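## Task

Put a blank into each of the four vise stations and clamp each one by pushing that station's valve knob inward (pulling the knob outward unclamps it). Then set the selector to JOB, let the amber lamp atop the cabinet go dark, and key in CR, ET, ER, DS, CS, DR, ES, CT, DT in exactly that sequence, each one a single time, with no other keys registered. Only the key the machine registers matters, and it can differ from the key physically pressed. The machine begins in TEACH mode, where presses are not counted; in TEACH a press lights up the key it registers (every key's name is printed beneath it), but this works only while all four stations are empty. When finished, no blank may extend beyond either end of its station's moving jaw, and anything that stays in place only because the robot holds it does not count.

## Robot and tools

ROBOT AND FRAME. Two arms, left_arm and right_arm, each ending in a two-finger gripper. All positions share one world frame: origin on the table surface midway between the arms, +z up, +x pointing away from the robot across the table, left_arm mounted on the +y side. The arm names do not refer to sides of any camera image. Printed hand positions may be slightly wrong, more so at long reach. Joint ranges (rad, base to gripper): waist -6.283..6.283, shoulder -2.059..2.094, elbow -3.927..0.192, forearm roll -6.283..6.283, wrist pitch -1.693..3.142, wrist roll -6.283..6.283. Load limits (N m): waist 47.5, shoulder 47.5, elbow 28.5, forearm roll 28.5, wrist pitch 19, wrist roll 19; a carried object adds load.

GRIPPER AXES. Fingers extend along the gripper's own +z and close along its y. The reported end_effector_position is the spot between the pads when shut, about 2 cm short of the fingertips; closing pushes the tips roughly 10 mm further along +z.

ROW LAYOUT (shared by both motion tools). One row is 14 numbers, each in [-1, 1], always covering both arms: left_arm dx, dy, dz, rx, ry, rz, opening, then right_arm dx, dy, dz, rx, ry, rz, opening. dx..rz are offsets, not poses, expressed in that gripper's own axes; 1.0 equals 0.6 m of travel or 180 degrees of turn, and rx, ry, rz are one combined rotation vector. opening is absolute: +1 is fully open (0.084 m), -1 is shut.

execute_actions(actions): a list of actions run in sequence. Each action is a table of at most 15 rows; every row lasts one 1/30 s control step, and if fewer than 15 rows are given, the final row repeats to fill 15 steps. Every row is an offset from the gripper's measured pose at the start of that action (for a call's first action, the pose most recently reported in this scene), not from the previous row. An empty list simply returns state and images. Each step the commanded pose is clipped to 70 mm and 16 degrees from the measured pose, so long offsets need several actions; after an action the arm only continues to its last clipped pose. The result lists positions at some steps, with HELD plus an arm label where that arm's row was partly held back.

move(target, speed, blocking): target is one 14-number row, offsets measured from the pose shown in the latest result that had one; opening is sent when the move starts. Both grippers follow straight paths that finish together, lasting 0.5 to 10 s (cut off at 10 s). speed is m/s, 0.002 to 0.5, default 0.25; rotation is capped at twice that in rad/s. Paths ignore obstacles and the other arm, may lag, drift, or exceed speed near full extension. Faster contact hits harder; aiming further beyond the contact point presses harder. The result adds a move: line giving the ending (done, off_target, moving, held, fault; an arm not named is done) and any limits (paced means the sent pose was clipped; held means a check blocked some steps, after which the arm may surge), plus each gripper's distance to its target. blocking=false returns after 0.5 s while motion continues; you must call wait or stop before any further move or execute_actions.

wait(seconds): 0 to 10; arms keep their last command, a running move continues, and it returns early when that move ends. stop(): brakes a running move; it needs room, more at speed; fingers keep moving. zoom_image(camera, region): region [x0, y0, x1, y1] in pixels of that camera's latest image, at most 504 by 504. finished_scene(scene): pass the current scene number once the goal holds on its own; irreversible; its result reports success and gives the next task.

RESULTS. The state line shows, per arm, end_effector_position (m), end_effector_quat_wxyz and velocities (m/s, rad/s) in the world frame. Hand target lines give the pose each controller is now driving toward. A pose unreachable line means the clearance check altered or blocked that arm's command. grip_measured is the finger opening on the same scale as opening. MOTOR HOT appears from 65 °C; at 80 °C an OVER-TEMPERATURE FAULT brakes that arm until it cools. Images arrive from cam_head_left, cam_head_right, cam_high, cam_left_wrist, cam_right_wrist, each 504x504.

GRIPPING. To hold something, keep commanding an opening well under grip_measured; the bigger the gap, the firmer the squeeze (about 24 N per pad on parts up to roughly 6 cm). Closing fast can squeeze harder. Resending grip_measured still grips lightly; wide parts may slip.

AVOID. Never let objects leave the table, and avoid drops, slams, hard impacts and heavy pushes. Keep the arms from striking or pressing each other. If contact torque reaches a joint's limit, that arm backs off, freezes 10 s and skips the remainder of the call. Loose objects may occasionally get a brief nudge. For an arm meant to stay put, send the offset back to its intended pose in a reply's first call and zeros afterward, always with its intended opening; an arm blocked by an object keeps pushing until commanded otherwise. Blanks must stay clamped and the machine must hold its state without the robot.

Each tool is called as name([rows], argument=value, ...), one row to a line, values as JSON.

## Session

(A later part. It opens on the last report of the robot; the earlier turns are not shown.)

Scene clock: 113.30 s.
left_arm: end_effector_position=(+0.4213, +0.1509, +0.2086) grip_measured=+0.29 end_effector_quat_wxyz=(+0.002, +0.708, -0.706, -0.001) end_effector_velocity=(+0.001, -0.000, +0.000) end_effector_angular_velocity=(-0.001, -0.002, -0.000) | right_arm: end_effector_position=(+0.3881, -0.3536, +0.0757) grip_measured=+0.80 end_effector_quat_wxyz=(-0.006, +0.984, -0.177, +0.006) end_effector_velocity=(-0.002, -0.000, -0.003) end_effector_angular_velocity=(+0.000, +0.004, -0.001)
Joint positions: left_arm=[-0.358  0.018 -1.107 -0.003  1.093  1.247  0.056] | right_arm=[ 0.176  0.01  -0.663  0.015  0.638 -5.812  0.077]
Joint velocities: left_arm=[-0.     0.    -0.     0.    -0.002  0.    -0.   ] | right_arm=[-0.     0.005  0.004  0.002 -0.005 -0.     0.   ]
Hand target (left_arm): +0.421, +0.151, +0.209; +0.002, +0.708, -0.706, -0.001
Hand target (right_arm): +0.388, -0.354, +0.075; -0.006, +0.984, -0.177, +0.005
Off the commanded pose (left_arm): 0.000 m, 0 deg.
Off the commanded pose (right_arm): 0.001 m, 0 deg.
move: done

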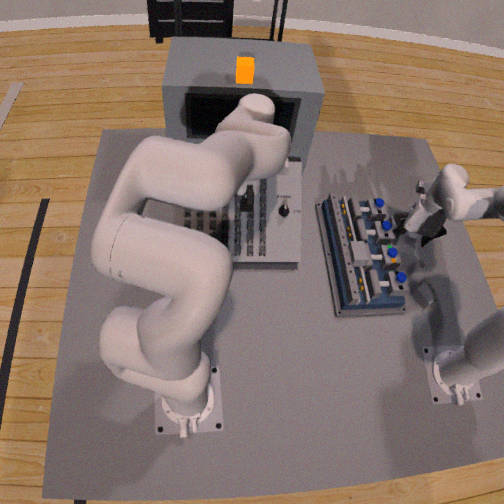

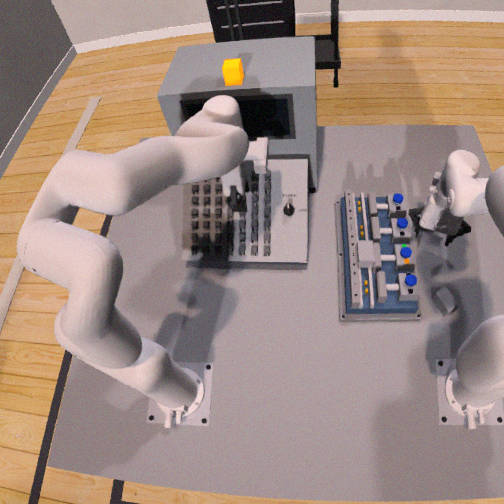

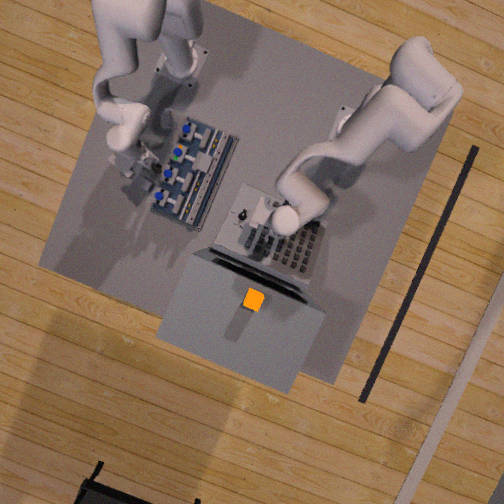

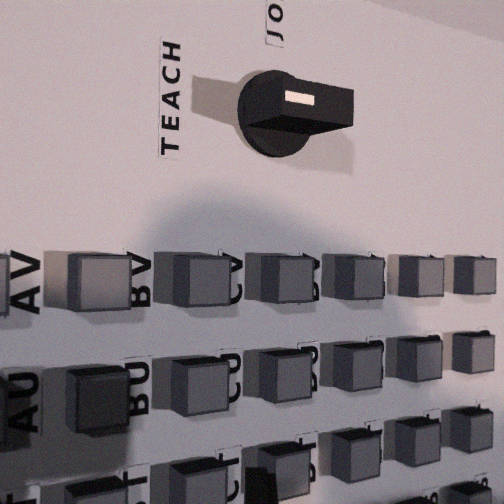

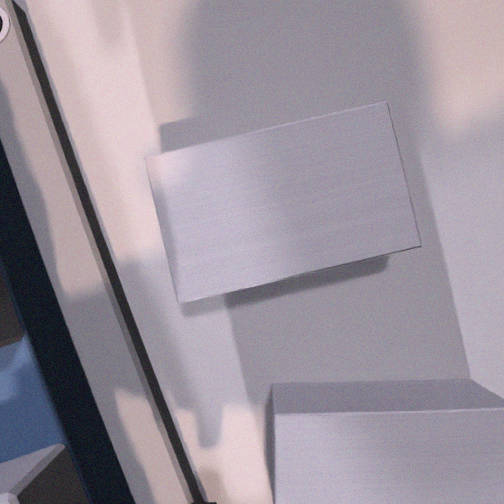

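move(target=[0,0,0,0,0,0,0.3, -0.002,0.005,0.056,0,0,0,0.8], speed=0.08)

execute_actions([
  [[0,0,0,0,0,0,0.3,0,0,0,0,0,0,0.5],[0,0,0,0,0,0,0.3,0,0,0,0,0,0,0.4],[0,0,0,0,0,0,0.3,0,0,0,0,0,0,0.3],[0,0,0,0,0,0,0.3,0,0,0,0,0,0,0.3],[0,0,0,0,0,0,0.3,0,0,0,0,0,0,0.3],[0,0,0,0,0,0,0.3,0,0,0,0,0,0,0.1],[0,0,0,0,0,0,0.3,0,0,0,0,0,0,-0.4]],
])

move(target=[0,0,0,0,0,0,0.3, 0,0,-0.215,0,0,0,-0.4])

move(target=[0,0,0,0,0,0,0.3, -0.085,-0.329,0,0,0,0.386,-0.4], speed=0.4)

Scene clock: 115.27 s.
left_arm: end_effector_position=(+0.4213, +0.1509, +0.2086) grip_measured=+0.29 end_effector_quat_wxyz=(+0.002, +0.708, -0.706, -0.001) end_effector_velocity=(+0.000, -0.001, -0.000) end_effector_angular_velocity=(-0.002, -0.000, +0.001) | right_arm: end_effector_position=(+0.3872, -0.3558, +0.0430) grip_measured=+0.80 end_effector_quat_wxyz=(-0.007, +0.984, -0.178, +0.007) end_effector_velocity=(-0.001, +0.000, -0.003) end_effector_angular_velocity=(-0.000, +0.004, +0.000)
Joint positions: left_arm=[-0.358  0.018 -1.107 -0.003  1.093  1.247  0.056] | right_arm=[ 0.171  0.094 -0.641  0.018  0.53  -5.819  0.077]
Joint velocities: left_arm=[-0.     0.001 -0.    -0.002 -0.001 -0.     0.   ] | right_arm=[ 0.001  0.008 -0.     0.001 -0.004  0.    -0.   ]
Hand target (left_arm): +0.421, +0.151, +0.209; +0.002, +0.708, -0.706, -0.001
Hand target (right_arm): +0.386, -0.356, +0.042; -0.006, +0.984, -0.177, +0.006
Off the commanded pose (left_arm): 0.000 m, 0 deg.
Off the commanded pose (right_arm): 0.001 m, 0 deg.
move: done

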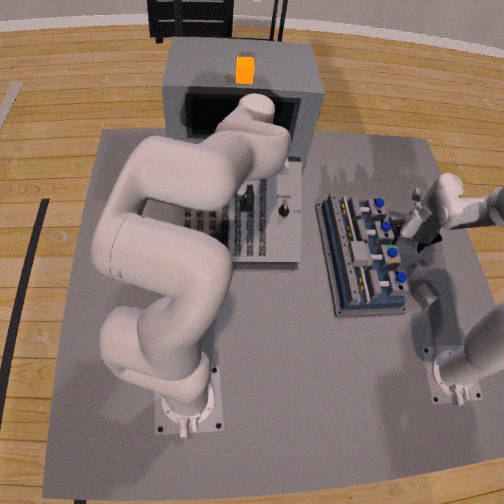

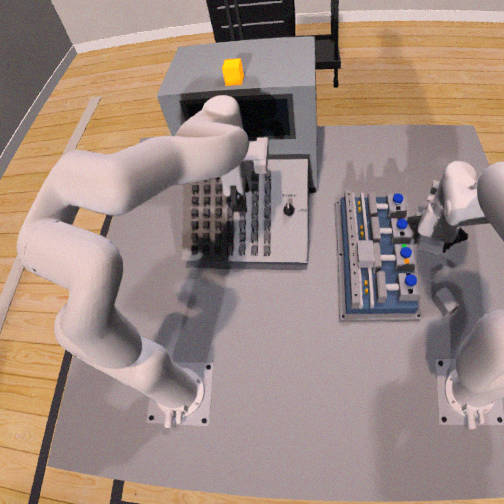

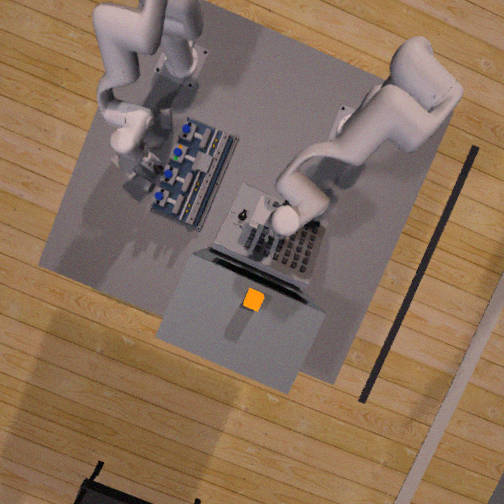

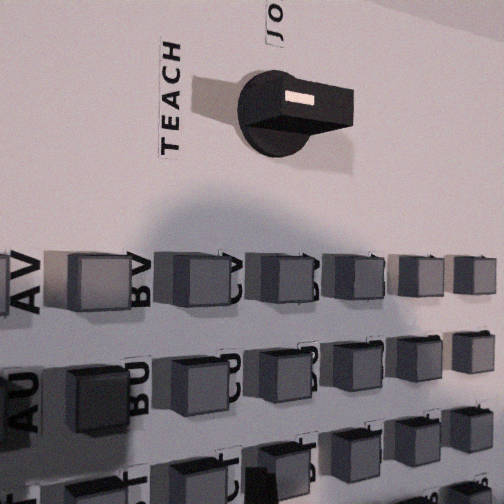

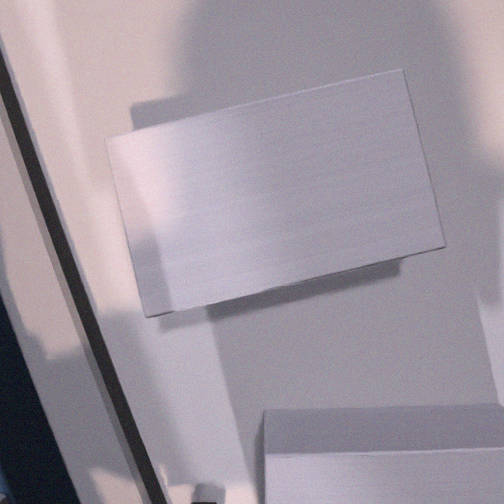

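Scene clock: 115.77 s.
left_arm: end_effector_position=(+0.4213, +0.1509, +0.2086) grip_measured=+0.29 end_effector_quat_wxyz=(+0.002, +0.708, -0.706, -0.001) end_effector_velocity=(-0.000, +0.000, +0.000) end_effector_angular_velocity=(+0.001, -0.000, -0.001) | right_arm: end_effector_position=(+0.3866, -0.3558, +0.0424) grip_measured=+0.37 end_effector_quat_wxyz=(-0.007, +0.984, -0.178, +0.006) end_effector_velocity=(+0.006, -0.000, +0.005) end_effector_angular_velocity=(+0.001, -0.016, -0.002)
Joint positions: left_arm=[-0.358  0.018 -1.107 -0.003  1.093  1.247  0.056] | right_arm=[ 0.171  0.095 -0.64   0.018  0.53  -5.819  0.06 ]
Joint velocities: left_arm=[-0.    -0.    -0.     0.001  0.001 -0.     0.   ] | right_arm=[-0.003 -0.005 -0.007 -0.001 -0.003  0.    -0.   ]
Hand target (left_arm): +0.421, +0.151, +0.209; +0.002, +0.708, -0.706, -0.001
Hand target (right_arm): +0.387, -0.356, +0.043; -0.007, +0.984, -0.178, +0.007
Off the commanded pose (left_arm): 0.000 m, 0 deg.
Off the commanded pose (right_arm): 0.001 m, 0 deg.
Step readings (end_effector_position):
0: left_arm (+0.4213, +0.1509, +0.2086) | right_arm (+0.3872, -0.3558, +0.0430)
1: left_arm (+0.4213, +0.1509, +0.2086) | right_arm (+0.3873, -0.3557, +0.0429)
2: left_arm (+0.4213, +0.1509, +0.2086) | right_arm (+0.3876, -0.3555, +0.0431)
4: left_arm (+0.4213, +0.1509, +0.2086) | right_arm (+0.3864, -0.3553, +0.0422)
8: left_arm (+0.4213, +0.1509, +0.2086) | right_arm (+0.3853, -0.3555, +0.0414)
15: end_effector_position above

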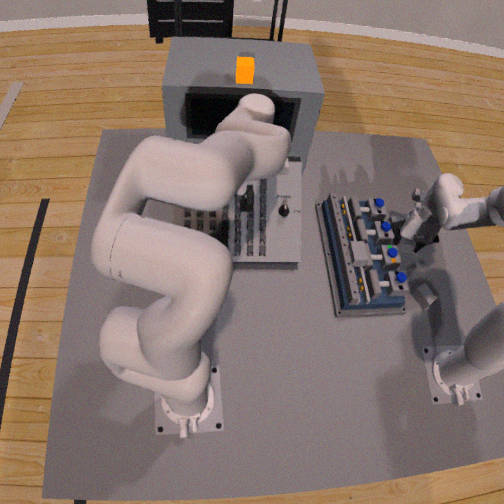

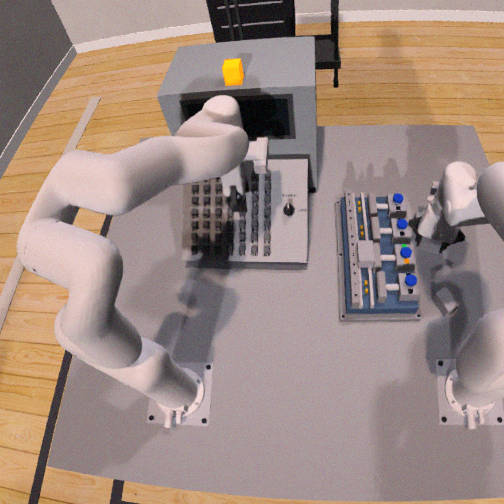

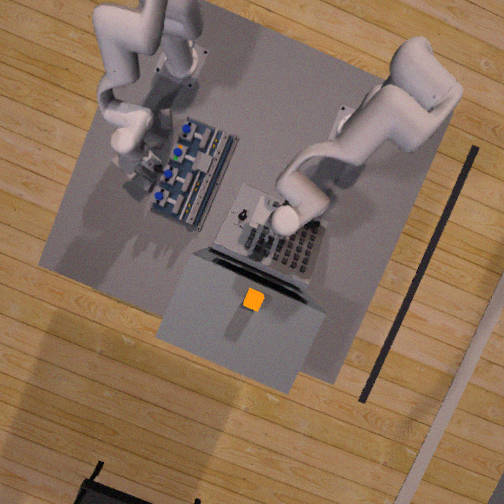

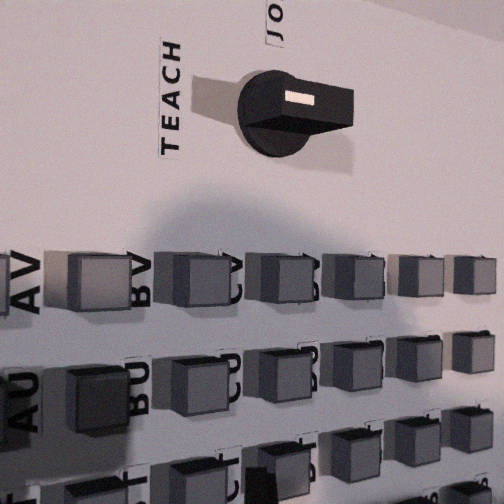

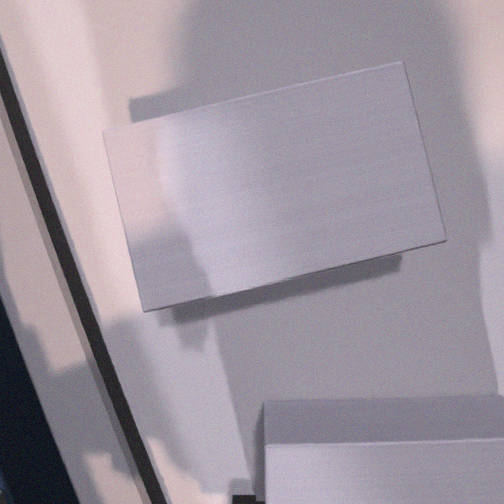

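Scene clock: 116.80 s.
left_arm: end_effector_position=(+0.4213, +0.1509, +0.2086) grip_measured=+0.29 end_effector_quat_wxyz=(+0.002, +0.708, -0.706, -0.001) end_effector_velocity=(-0.000, +0.000, -0.000) end_effector_angular_velocity=(+0.001, +0.001, -0.000) | right_arm: end_effector_position=(+0.3847, -0.3575, +0.1704) grip_measured=+0.37 end_effector_quat_wxyz=(-0.006, +0.984, -0.178, +0.005) end_effector_velocity=(+0.003, +0.000, +0.006) end_effector_angular_velocity=(+0.001, -0.010, +0.001)
Joint positions: left_arm=[-0.358  0.018 -1.107 -0.003  1.093  1.247  0.056] | right_arm=[ 0.166 -0.191 -0.761  0.011  0.938 -5.815  0.06 ]
Joint velocities: left_arm=[ 0.    -0.     0.001  0.001  0.001  0.    -0.   ] | right_arm=[ 0.    -0.006 -0.011 -0.001  0.007 -0.    -0.   ]
Hand target (left_arm): +0.421, +0.151, +0.209; +0.002, +0.708, -0.706, -0.001
Hand target (right_arm): +0.385, -0.357, +0.171; -0.006, +0.984, -0.178, +0.006
Off the commanded pose (left_arm): 0.000 m, 0 deg.
Off the commanded pose (right_arm): 0.001 m, 0 deg.
move: done

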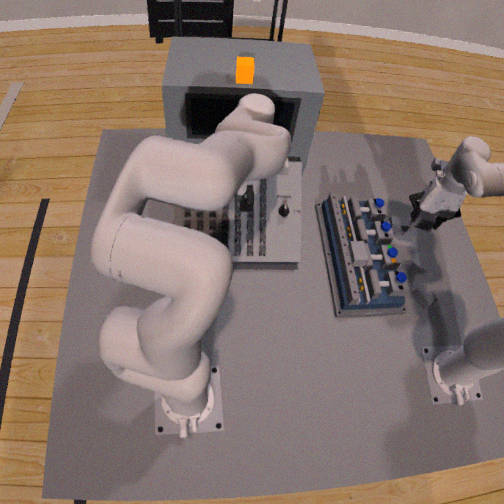

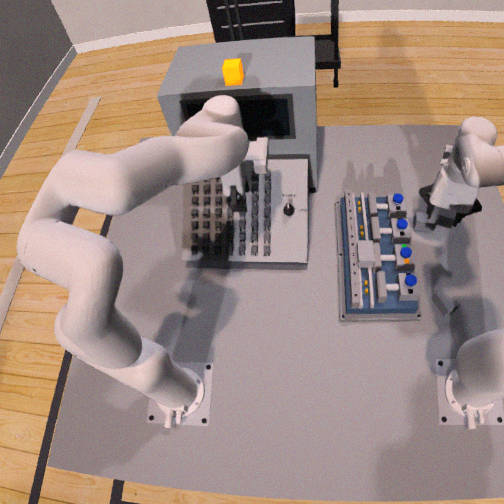

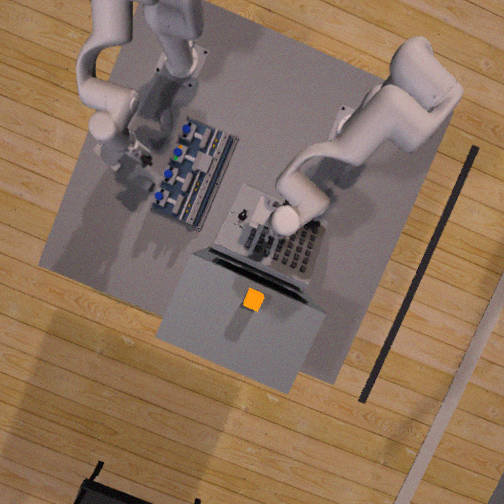

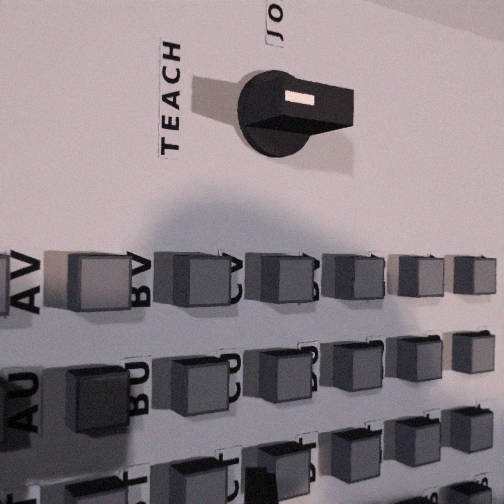

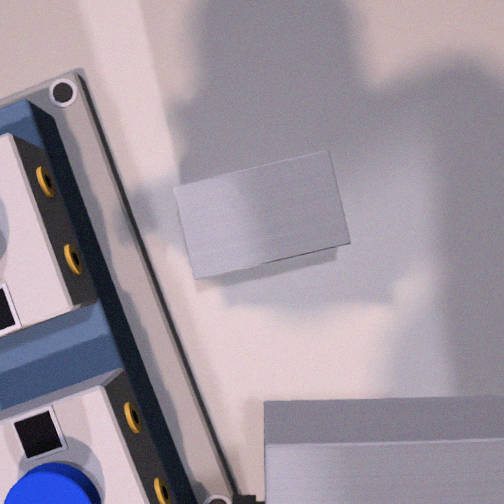

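Scene clock: 118.90 s.
left_arm: end_effector_position=(+0.4213, +0.1509, +0.2086) grip_measured=+0.29 end_effector_quat_wxyz=(+0.002, +0.708, -0.706, -0.001) end_effector_velocity=(+0.000, -0.001, +0.000) end_effector_angular_velocity=(-0.001, -0.001, +0.000) | right_arm: end_effector_position=(+0.4060, -0.1546, +0.1729) grip_measured=+0.37 end_effector_quat_wxyz=(-0.009, +0.707, -0.707, +0.000) end_effector_velocity=(-0.000, +0.001, -0.001) end_effector_angular_velocity=(-0.003, +0.002, -0.005)
Joint positions: left_arm=[-0.358  0.018 -1.107 -0.003  1.093  1.247  0.056] | right_arm=[ 0.587  0.095 -1.088  0.004  0.976 -4.178  0.06 ]
Joint velocities: left_arm=[-0.001 -0.    -0.001 -0.001 -0.001 -0.    -0.   ] | right_arm=[ 0.002  0.004 -0.003 -0.002  0.003  0.009 -0.   ]
Hand target (left_arm): +0.421, +0.151, +0.209; +0.002, +0.708, -0.706, -0.001
Hand target (right_arm): +0.406, -0.154, +0.173; -0.009, +0.707, -0.707, +0.001
Off the commanded pose (left_arm): 0.000 m, 0 deg.
Off the commanded pose (right_arm): 0.000 m, 0 deg.
move: done

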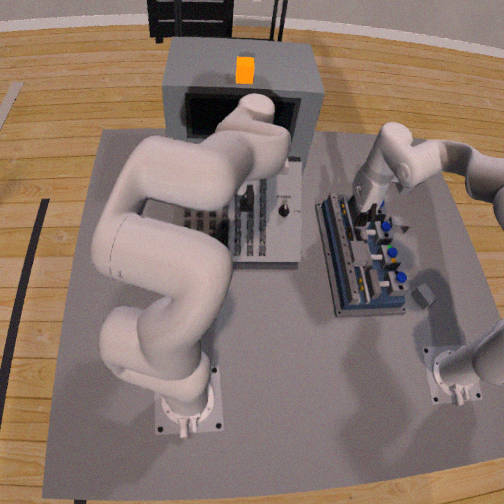

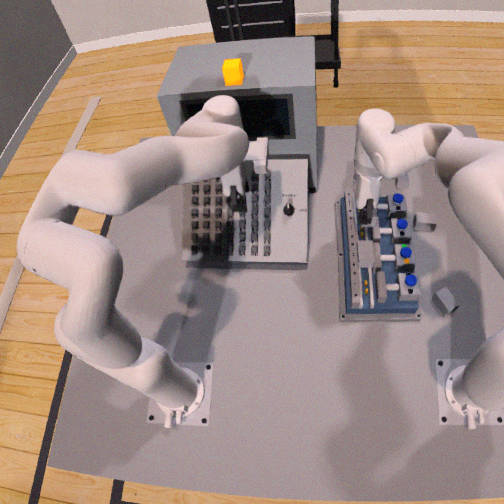

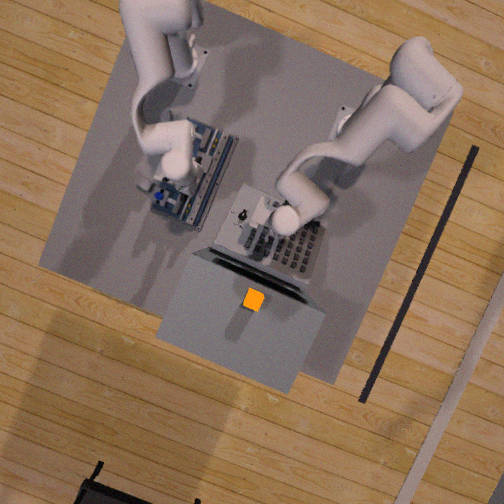

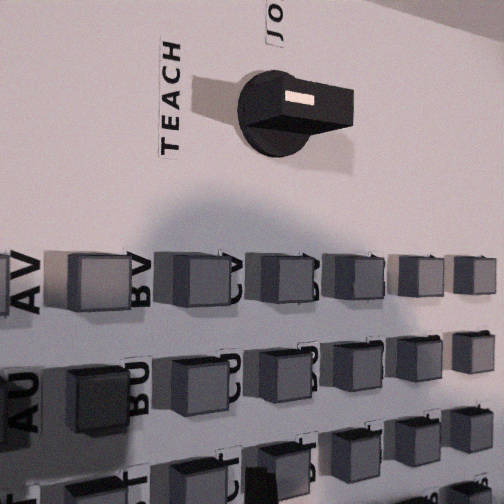

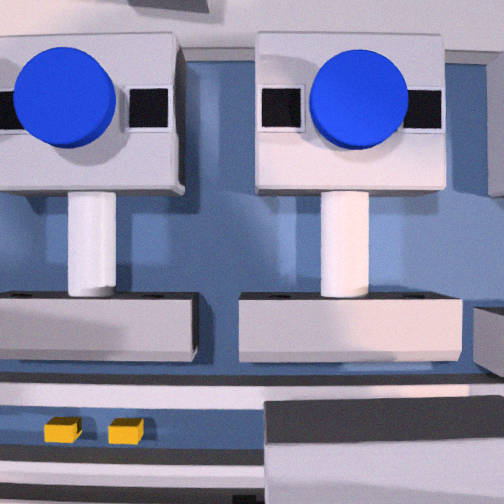

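Target (.408,−.150,.125).

move(target=[0,0,0,0,0,0,0.3, -0.006,-0.002,0.08,-0.004,0.004,0,-0.4], speed=0.15)

move(target=[0,0,0,0,0,0,0.3, 0,0,0.036,0,0,0,-0.4], speed=0.04)

Scene clock: 120.13 s.
left_arm: end_effector_position=(+0.4213, +0.1509, +0.2086) grip_measured=+0.29 end_effector_quat_wxyz=(+0.002, +0.708, -0.706, -0.001) end_effector_velocity=(-0.000, -0.000, +0.000) end_effector_angular_velocity=(-0.001, +0.001, +0.000) | right_arm: end_effector_position=(+0.4080, -0.1503, +0.1257) grip_measured=+0.37 end_effector_quat_wxyz=(-0.001, +0.707, -0.707, +0.001) end_effector_velocity=(-0.001, -0.000, -0.003) end_effector_angular_velocity=(-0.002, +0.003, +0.000)
Joint positions: left_arm=[-0.358  0.018 -1.107 -0.003  1.093  1.247  0.056] | right_arm=[ 0.594  0.184 -1.06  -0.001  0.874 -4.168  0.06 ]
Joint velocities: left_arm=[-0.     0.    -0.001 -0.001  0.001  0.    -0.   ] | right_arm=[ 0.     0.005  0.003 -0.001 -0.004  0.     0.   ]
Hand target (left_arm): +0.421, +0.151, +0.209; +0.002, +0.708, -0.706, -0.001
Hand target (right_arm): +0.408, -0.150, +0.125; +0.000, +0.707, -0.707, +0.000
Off the commanded pose (left_arm): 0.000 m, 0 deg.
Off the commanded pose (right_arm): 0.001 m, 0 deg.
move: done

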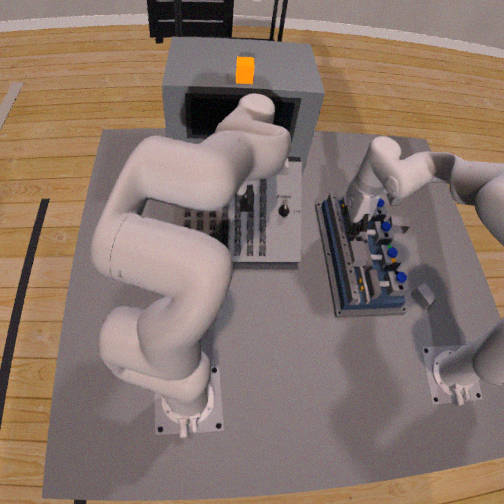

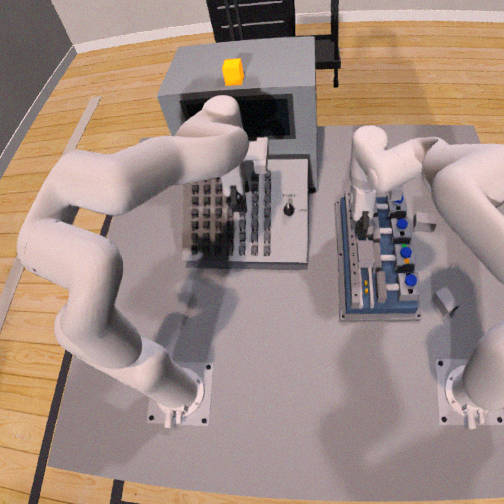

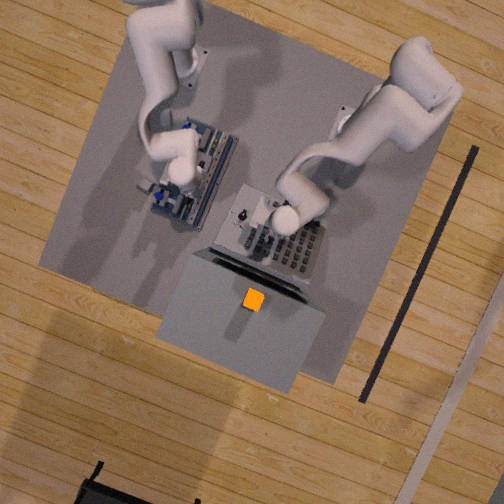

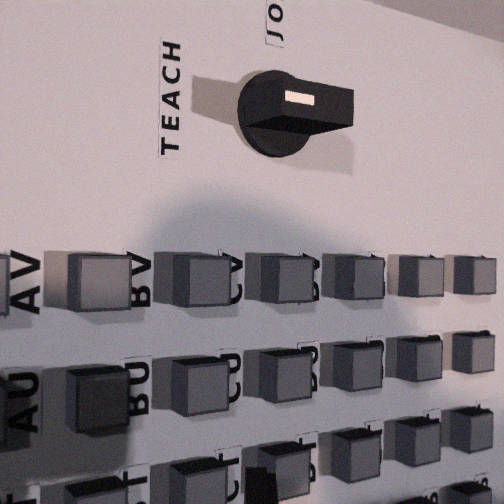

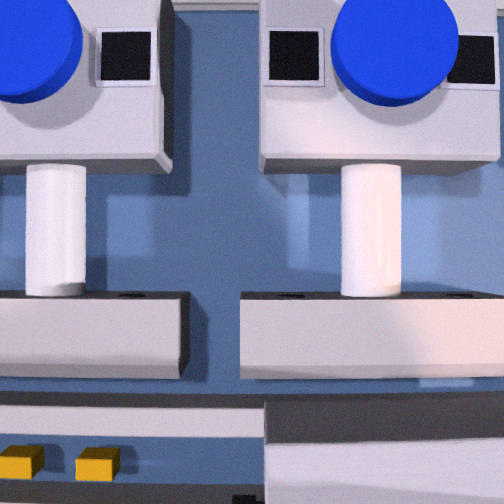

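Scene clock: 121.17 s.
left_arm: end_effector_position=(+0.4213, +0.1509, +0.2086) grip_measured=+0.29 end_effector_quat_wxyz=(+0.002, +0.708, -0.706, -0.001) end_effector_velocity=(-0.000, +0.000, -0.000) end_effector_angular_velocity=(+0.001, -0.000, -0.001) | right_arm: end_effector_position=(+0.4102, -0.1488, +0.1066) grip_measured=+0.37 end_effector_quat_wxyz=(-0.005, +0.707, -0.707, +0.002) end_effector_velocity=(-0.002, -0.002, -0.004) end_effector_angular_velocity=(-0.006, +0.007, +0.001)
Joint positions: left_arm=[-0.358  0.018 -1.107 -0.003  1.093  1.247  0.056] | right_arm=[ 0.594  0.218 -1.043 -0.001  0.814 -4.168  0.06 ]
Joint velocities: left_arm=[-0.     0.     0.     0.002 -0.    -0.001  0.   ] | right_arm=[-0.     0.006  0.003 -0.002 -0.     0.     0.   ]
Hand target (left_arm): +0.421, +0.151, +0.209; +0.002, +0.708, -0.706, -0.001
Hand target (right_arm): +0.408, -0.150, +0.104; -0.001, +0.707, -0.707, +0.001
Off the commanded pose (left_arm): 0.000 m, 0 deg.
Off the commanded pose (right_arm): 0.004 m, 0 deg.
move: off_target (right_arm)

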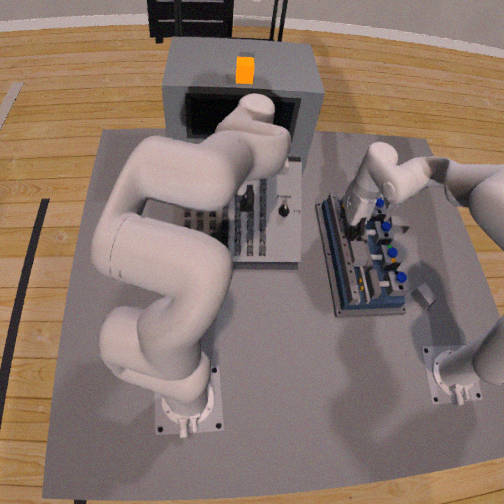

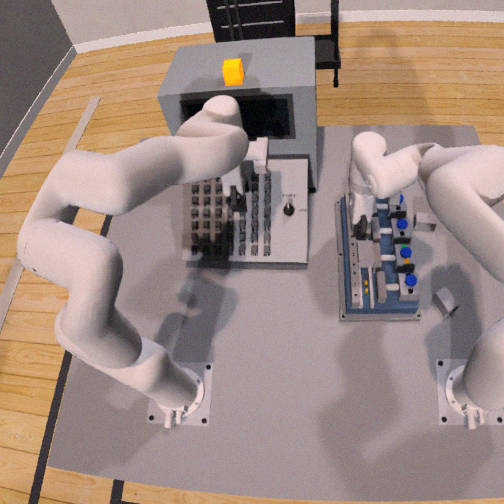

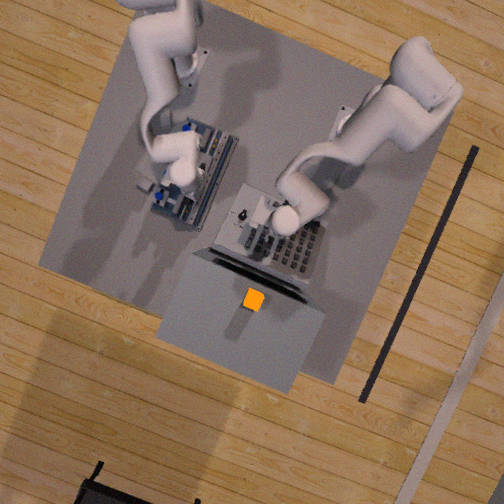

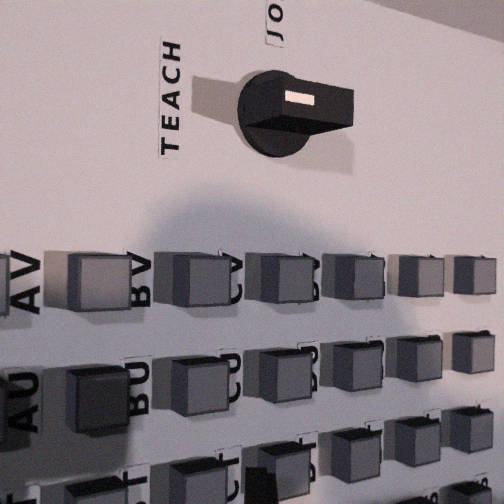

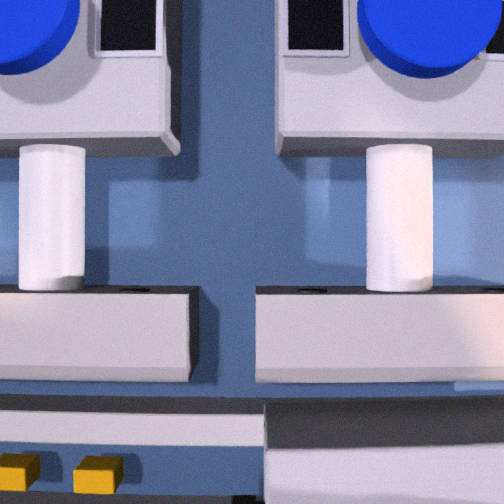

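move(target=[0,0,0,0,0,0,0.3, 0,0.004,-0.002,0,0,0,-0.4], speed=0.04)

execute_actions([
  [[0,0,0,0,0,0,0.3,0,0,0,0,0,0,0.55]],
])

move(target=[0,0,0,0,0,0,0.3, 0,0,-0.062,0,0,0,0.55])

move(target=[0,0,0,0,0,0,0.3, 0.175,0,0,-0.002,0.002,0,-1])

Scene clock: 122.60 s.
left_arm: end_effector_position=(+0.4213, +0.1509, +0.2086) grip_measured=+0.29 end_effector_quat_wxyz=(+0.002, +0.708, -0.706, -0.001) end_effector_velocity=(+0.000, -0.000, +0.001) end_effector_angular_velocity=(-0.001, -0.002, +0.000) | right_arm: end_effector_position=(+0.4064, -0.1496, +0.1060) grip_measured=+0.37 end_effector_quat_wxyz=(-0.002, +0.707, -0.707, +0.001) end_effector_velocity=(-0.000, +0.000, +0.000) end_effector_angular_velocity=(+0.001, +0.001, -0.002)
Joint positions: left_arm=[-0.358  0.018 -1.107 -0.003  1.093  1.247  0.056] | right_arm=[ 0.597  0.212 -1.033 -0.001  0.816 -4.165  0.06 ]
Joint velocities: left_arm=[ 0.    -0.001 -0.001 -0.    -0.001  0.    -0.   ] | right_arm=[ 0.    -0.001  0.001  0.002 -0.     0.001 -0.   ]
Hand target (left_arm): +0.421, +0.151, +0.209; +0.002, +0.708, -0.706, -0.001
Hand target (right_arm): +0.408, -0.149, +0.108; -0.005, +0.707, -0.707, +0.002
Off the commanded pose (left_arm): 0.000 m, 0 deg.
Off the commanded pose (right_arm): 0.002 m, 0 deg.
move: done

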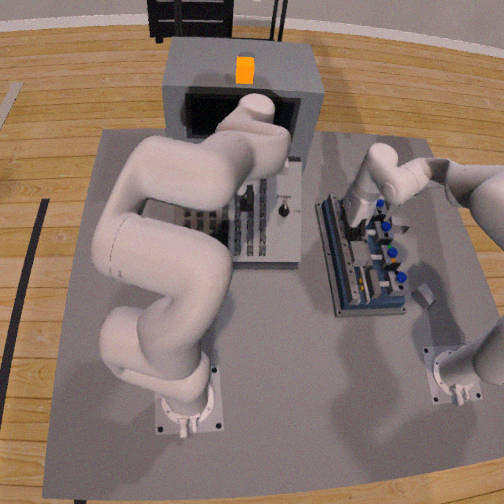

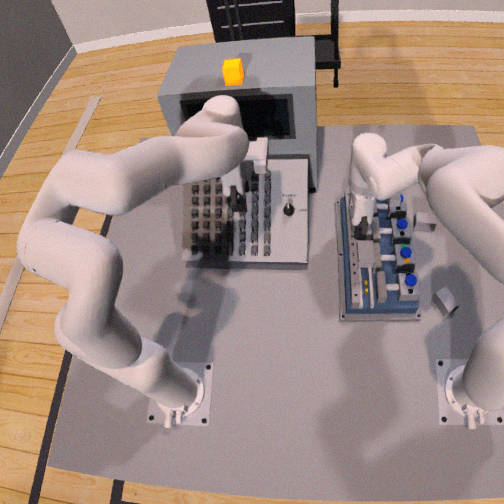

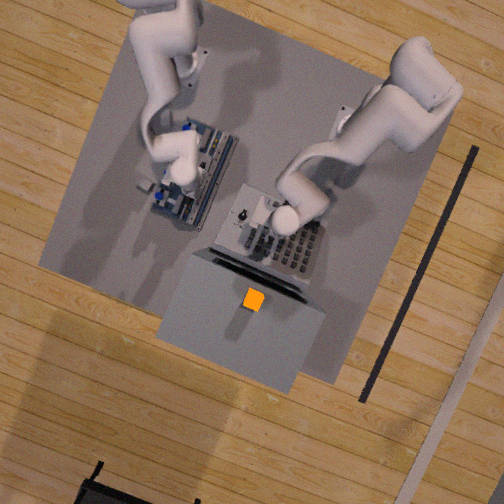

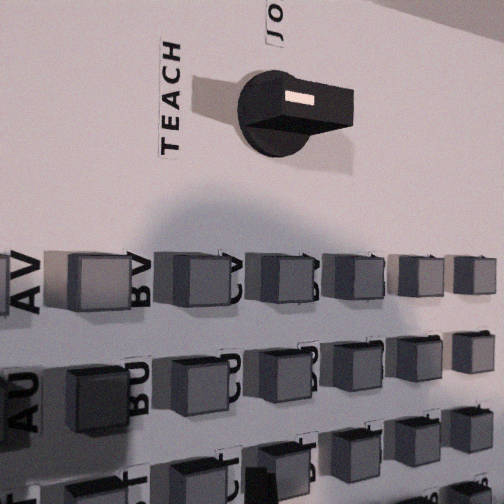

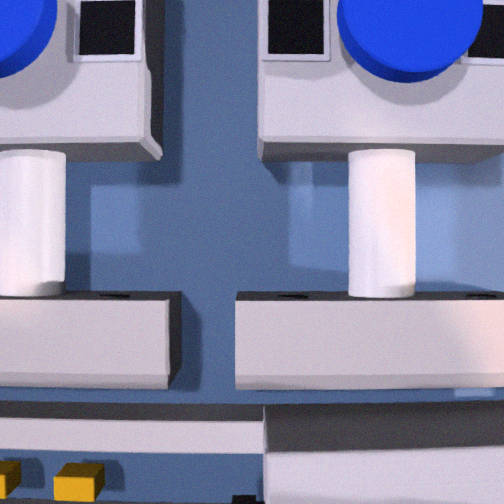

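Scene clock: 123.10 s.
left_arm: end_effector_position=(+0.4213, +0.1509, +0.2086) grip_measured=+0.29 end_effector_quat_wxyz=(+0.002, +0.708, -0.706, -0.001) end_effector_velocity=(+0.000, +0.000, +0.000) end_effector_angular_velocity=(+0.000, -0.001, +0.000) | right_arm: end_effector_position=(+0.4050, -0.1504, +0.1040) grip_measured=+0.54 end_effector_quat_wxyz=(+0.000, +0.707, -0.707, +0.000) end_effector_velocity=(+0.008, +0.005, +0.011) end_effector_angular_velocity=(+0.016, -0.025, -0.001)
Joint positions: left_arm=[-0.358  0.018 -1.107 -0.003  1.093  1.247  0.056] | right_arm=[ 0.597  0.214 -1.03  -0.001  0.817 -4.165  0.067]
Joint velocities: left_arm=[ 0.001 -0.001 -0.     0.001  0.     0.    -0.   ] | right_arm=[-0.    -0.01  -0.014  0.    -0.005  0.     0.001]
Hand target (left_arm): +0.421, +0.151, +0.209; +0.002, +0.708, -0.706, -0.001
Hand target (right_arm): +0.406, -0.150, +0.106; -0.002, +0.707, -0.707, +0.001
Off the commanded pose (left_arm): 0.000 m, 0 deg.
Off the commanded pose (right_arm): 0.003 m, 0 deg.
Step readings (end_effector_position):
0: left_arm (+0.4213, +0.1509, +0.2086) | right_arm (+0.4064, -0.1496, +0.1060)
1: left_arm (+0.4213, +0.1509, +0.2086) | right_arm (+0.4064, -0.1496, +0.1060)
2: left_arm (+0.4213, +0.1509, +0.2086) | right_arm (+0.4064, -0.1496, +0.1059)
4: left_arm (+0.4213, +0.1509, +0.2086) | right_arm (+0.4063, -0.1496, +0.1059)
8: left_arm (+0.4213, +0.1509, +0.2086) | right_arm (+0.4041, -0.1506, +0.1032)
15: end_effector_position above

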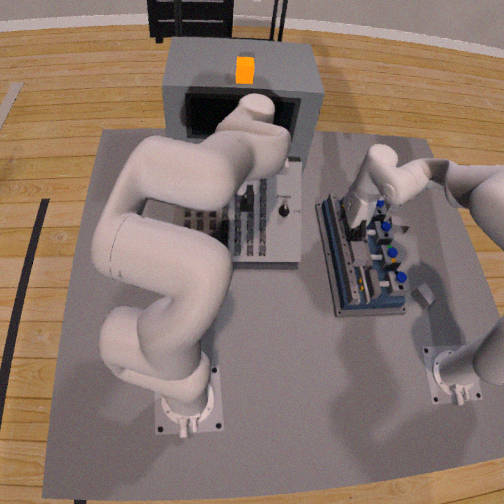

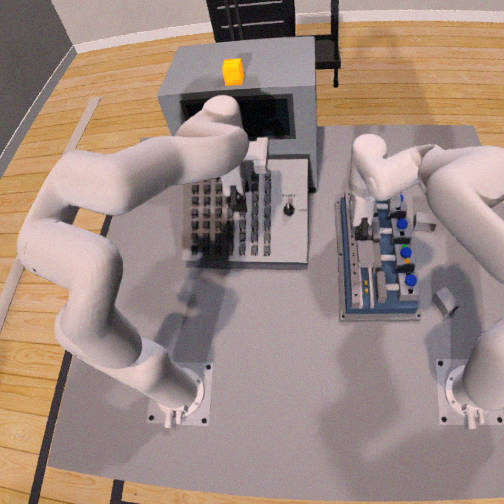

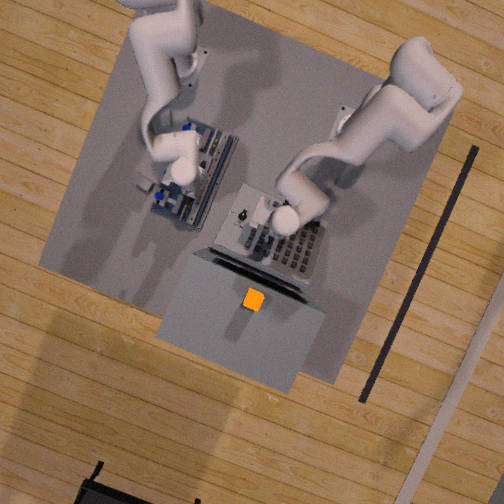

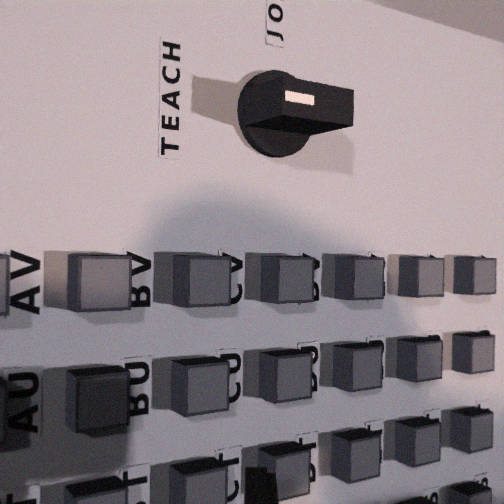

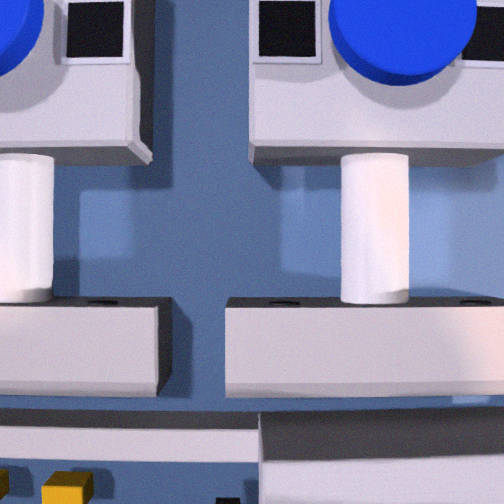

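Scene clock: 123.87 s.
left_arm: end_effector_position=(+0.4213, +0.1509, +0.2086) grip_measured=+0.29 end_effector_quat_wxyz=(+0.002, +0.708, -0.706, -0.001) end_effector_velocity=(-0.000, -0.000, +0.000) end_effector_angular_velocity=(+0.000, -0.000, -0.000) | right_arm: end_effector_position=(+0.4050, -0.1506, +0.1406) grip_measured=+0.54 end_effector_quat_wxyz=(+0.001, +0.707, -0.707, +0.000) end_effector_velocity=(-0.000, -0.000, +0.002) end_effector_angular_velocity=(-0.002, +0.001, +0.001)
Joint positions: left_arm=[-0.358  0.018 -1.107 -0.003  1.093  1.247  0.056] | right_arm=[ 0.597  0.155 -1.069 -0.001  0.916 -4.165  0.067]
Joint velocities: left_arm=[-0.    -0.001 -0.     0.     0.    -0.    -0.   ] | right_arm=[ 0.    -0.002 -0.004 -0.001  0.008 -0.     0.   ]
Hand target (left_arm): +0.421, +0.151, +0.209; +0.002, +0.708, -0.706, -0.001
Hand target (right_arm): +0.405, -0.150, +0.141; +0.000, +0.707, -0.707, +0.000
Off the commanded pose (left_arm): 0.000 m, 0 deg.
Off the commanded pose (right_arm): 0.001 m, 0 deg.
move: done

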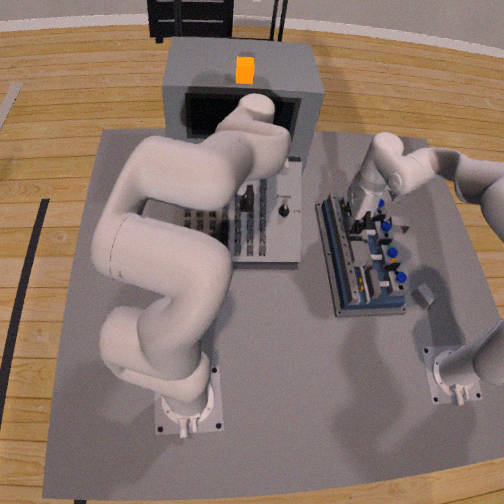

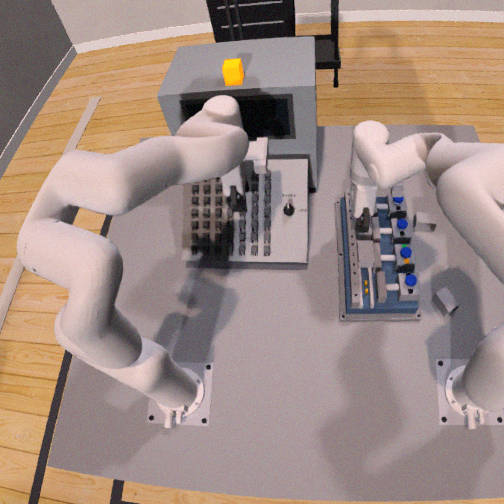

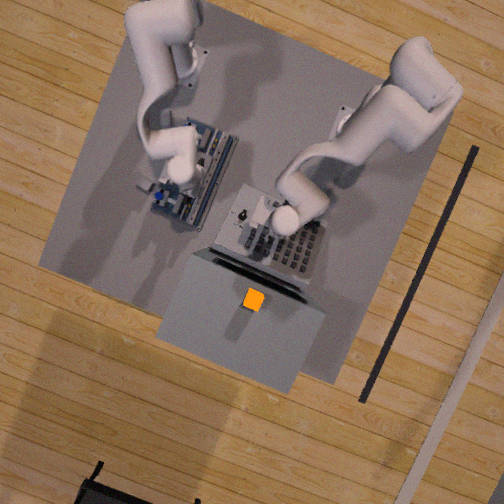

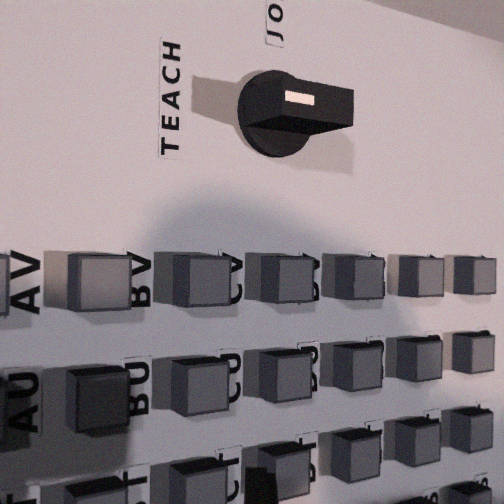

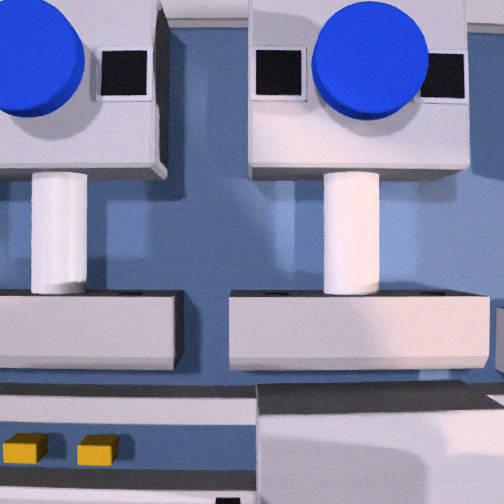

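Scene clock: 124.80 s.
left_arm: end_effector_position=(+0.4213, +0.1509, +0.2086) grip_measured=+0.29 end_effector_quat_wxyz=(+0.002, +0.708, -0.706, -0.001) end_effector_velocity=(-0.000, +0.000, +0.000) end_effector_angular_velocity=(+0.000, +0.001, +0.000) | right_arm: end_effector_position=(+0.4050, -0.2553, +0.1407) grip_measured=-1.00 end_effector_quat_wxyz=(+0.006, +0.708, -0.707, +0.000) end_effector_velocity=(+0.000, -0.002, +0.000) end_effector_angular_velocity=(+0.001, +0.000, -0.001)
Joint positions: left_arm=[-0.358  0.018 -1.107 -0.003  1.093  1.247  0.056] | right_arm=[ 0.397  0.017 -0.9   -0.007  0.893 -4.362  0.   ]
Joint velocities: left_arm=[ 0.    -0.001 -0.     0.     0.002  0.    -0.   ] | right_arm=[-0.005 -0.003  0.003  0.001 -0.    -0.005  0.   ]
Hand target (left_arm): +0.421, +0.151, +0.209; +0.002, +0.708, -0.706, -0.001
Hand target (right_arm): +0.405, -0.256, +0.141; +0.006, +0.707, -0.707, +0.000
Off the commanded pose (left_arm): 0.000 m, 0 deg.
Off the commanded pose (right_arm): 0.000 m, 0 deg.
move: done

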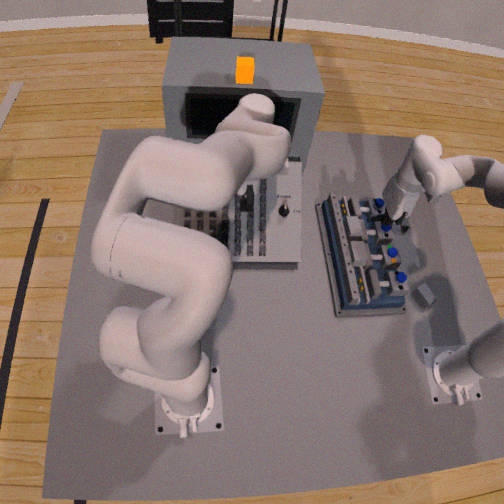

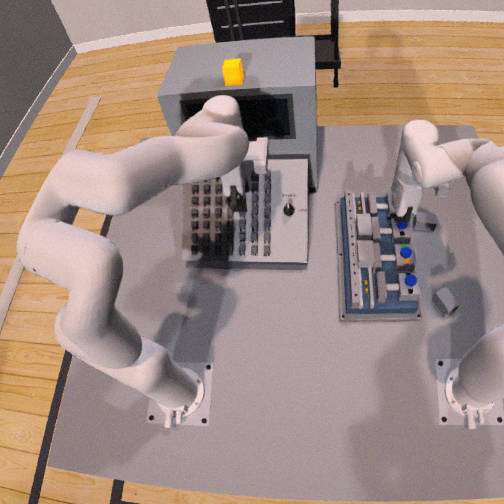

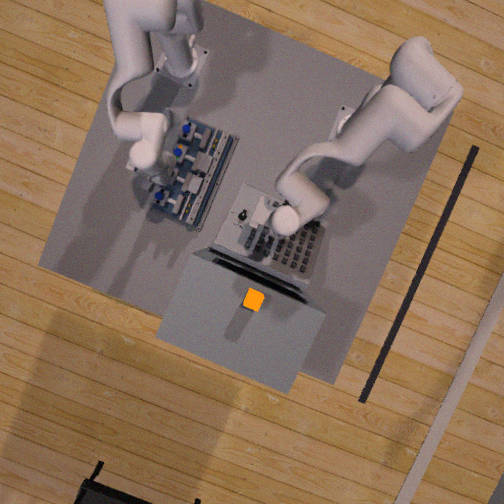

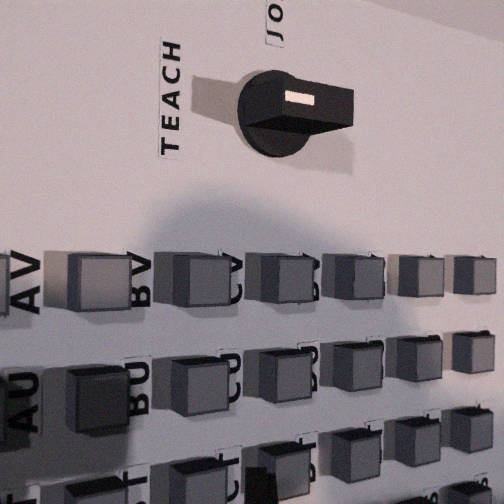

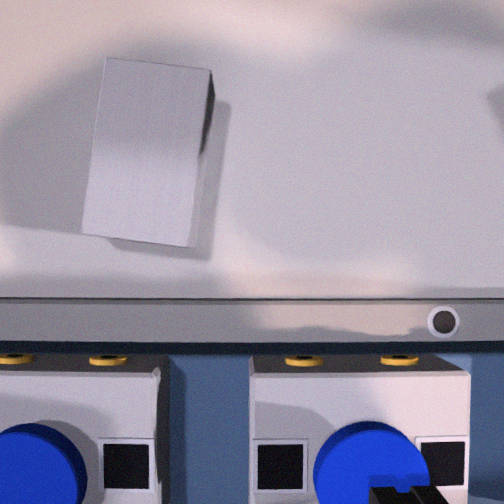

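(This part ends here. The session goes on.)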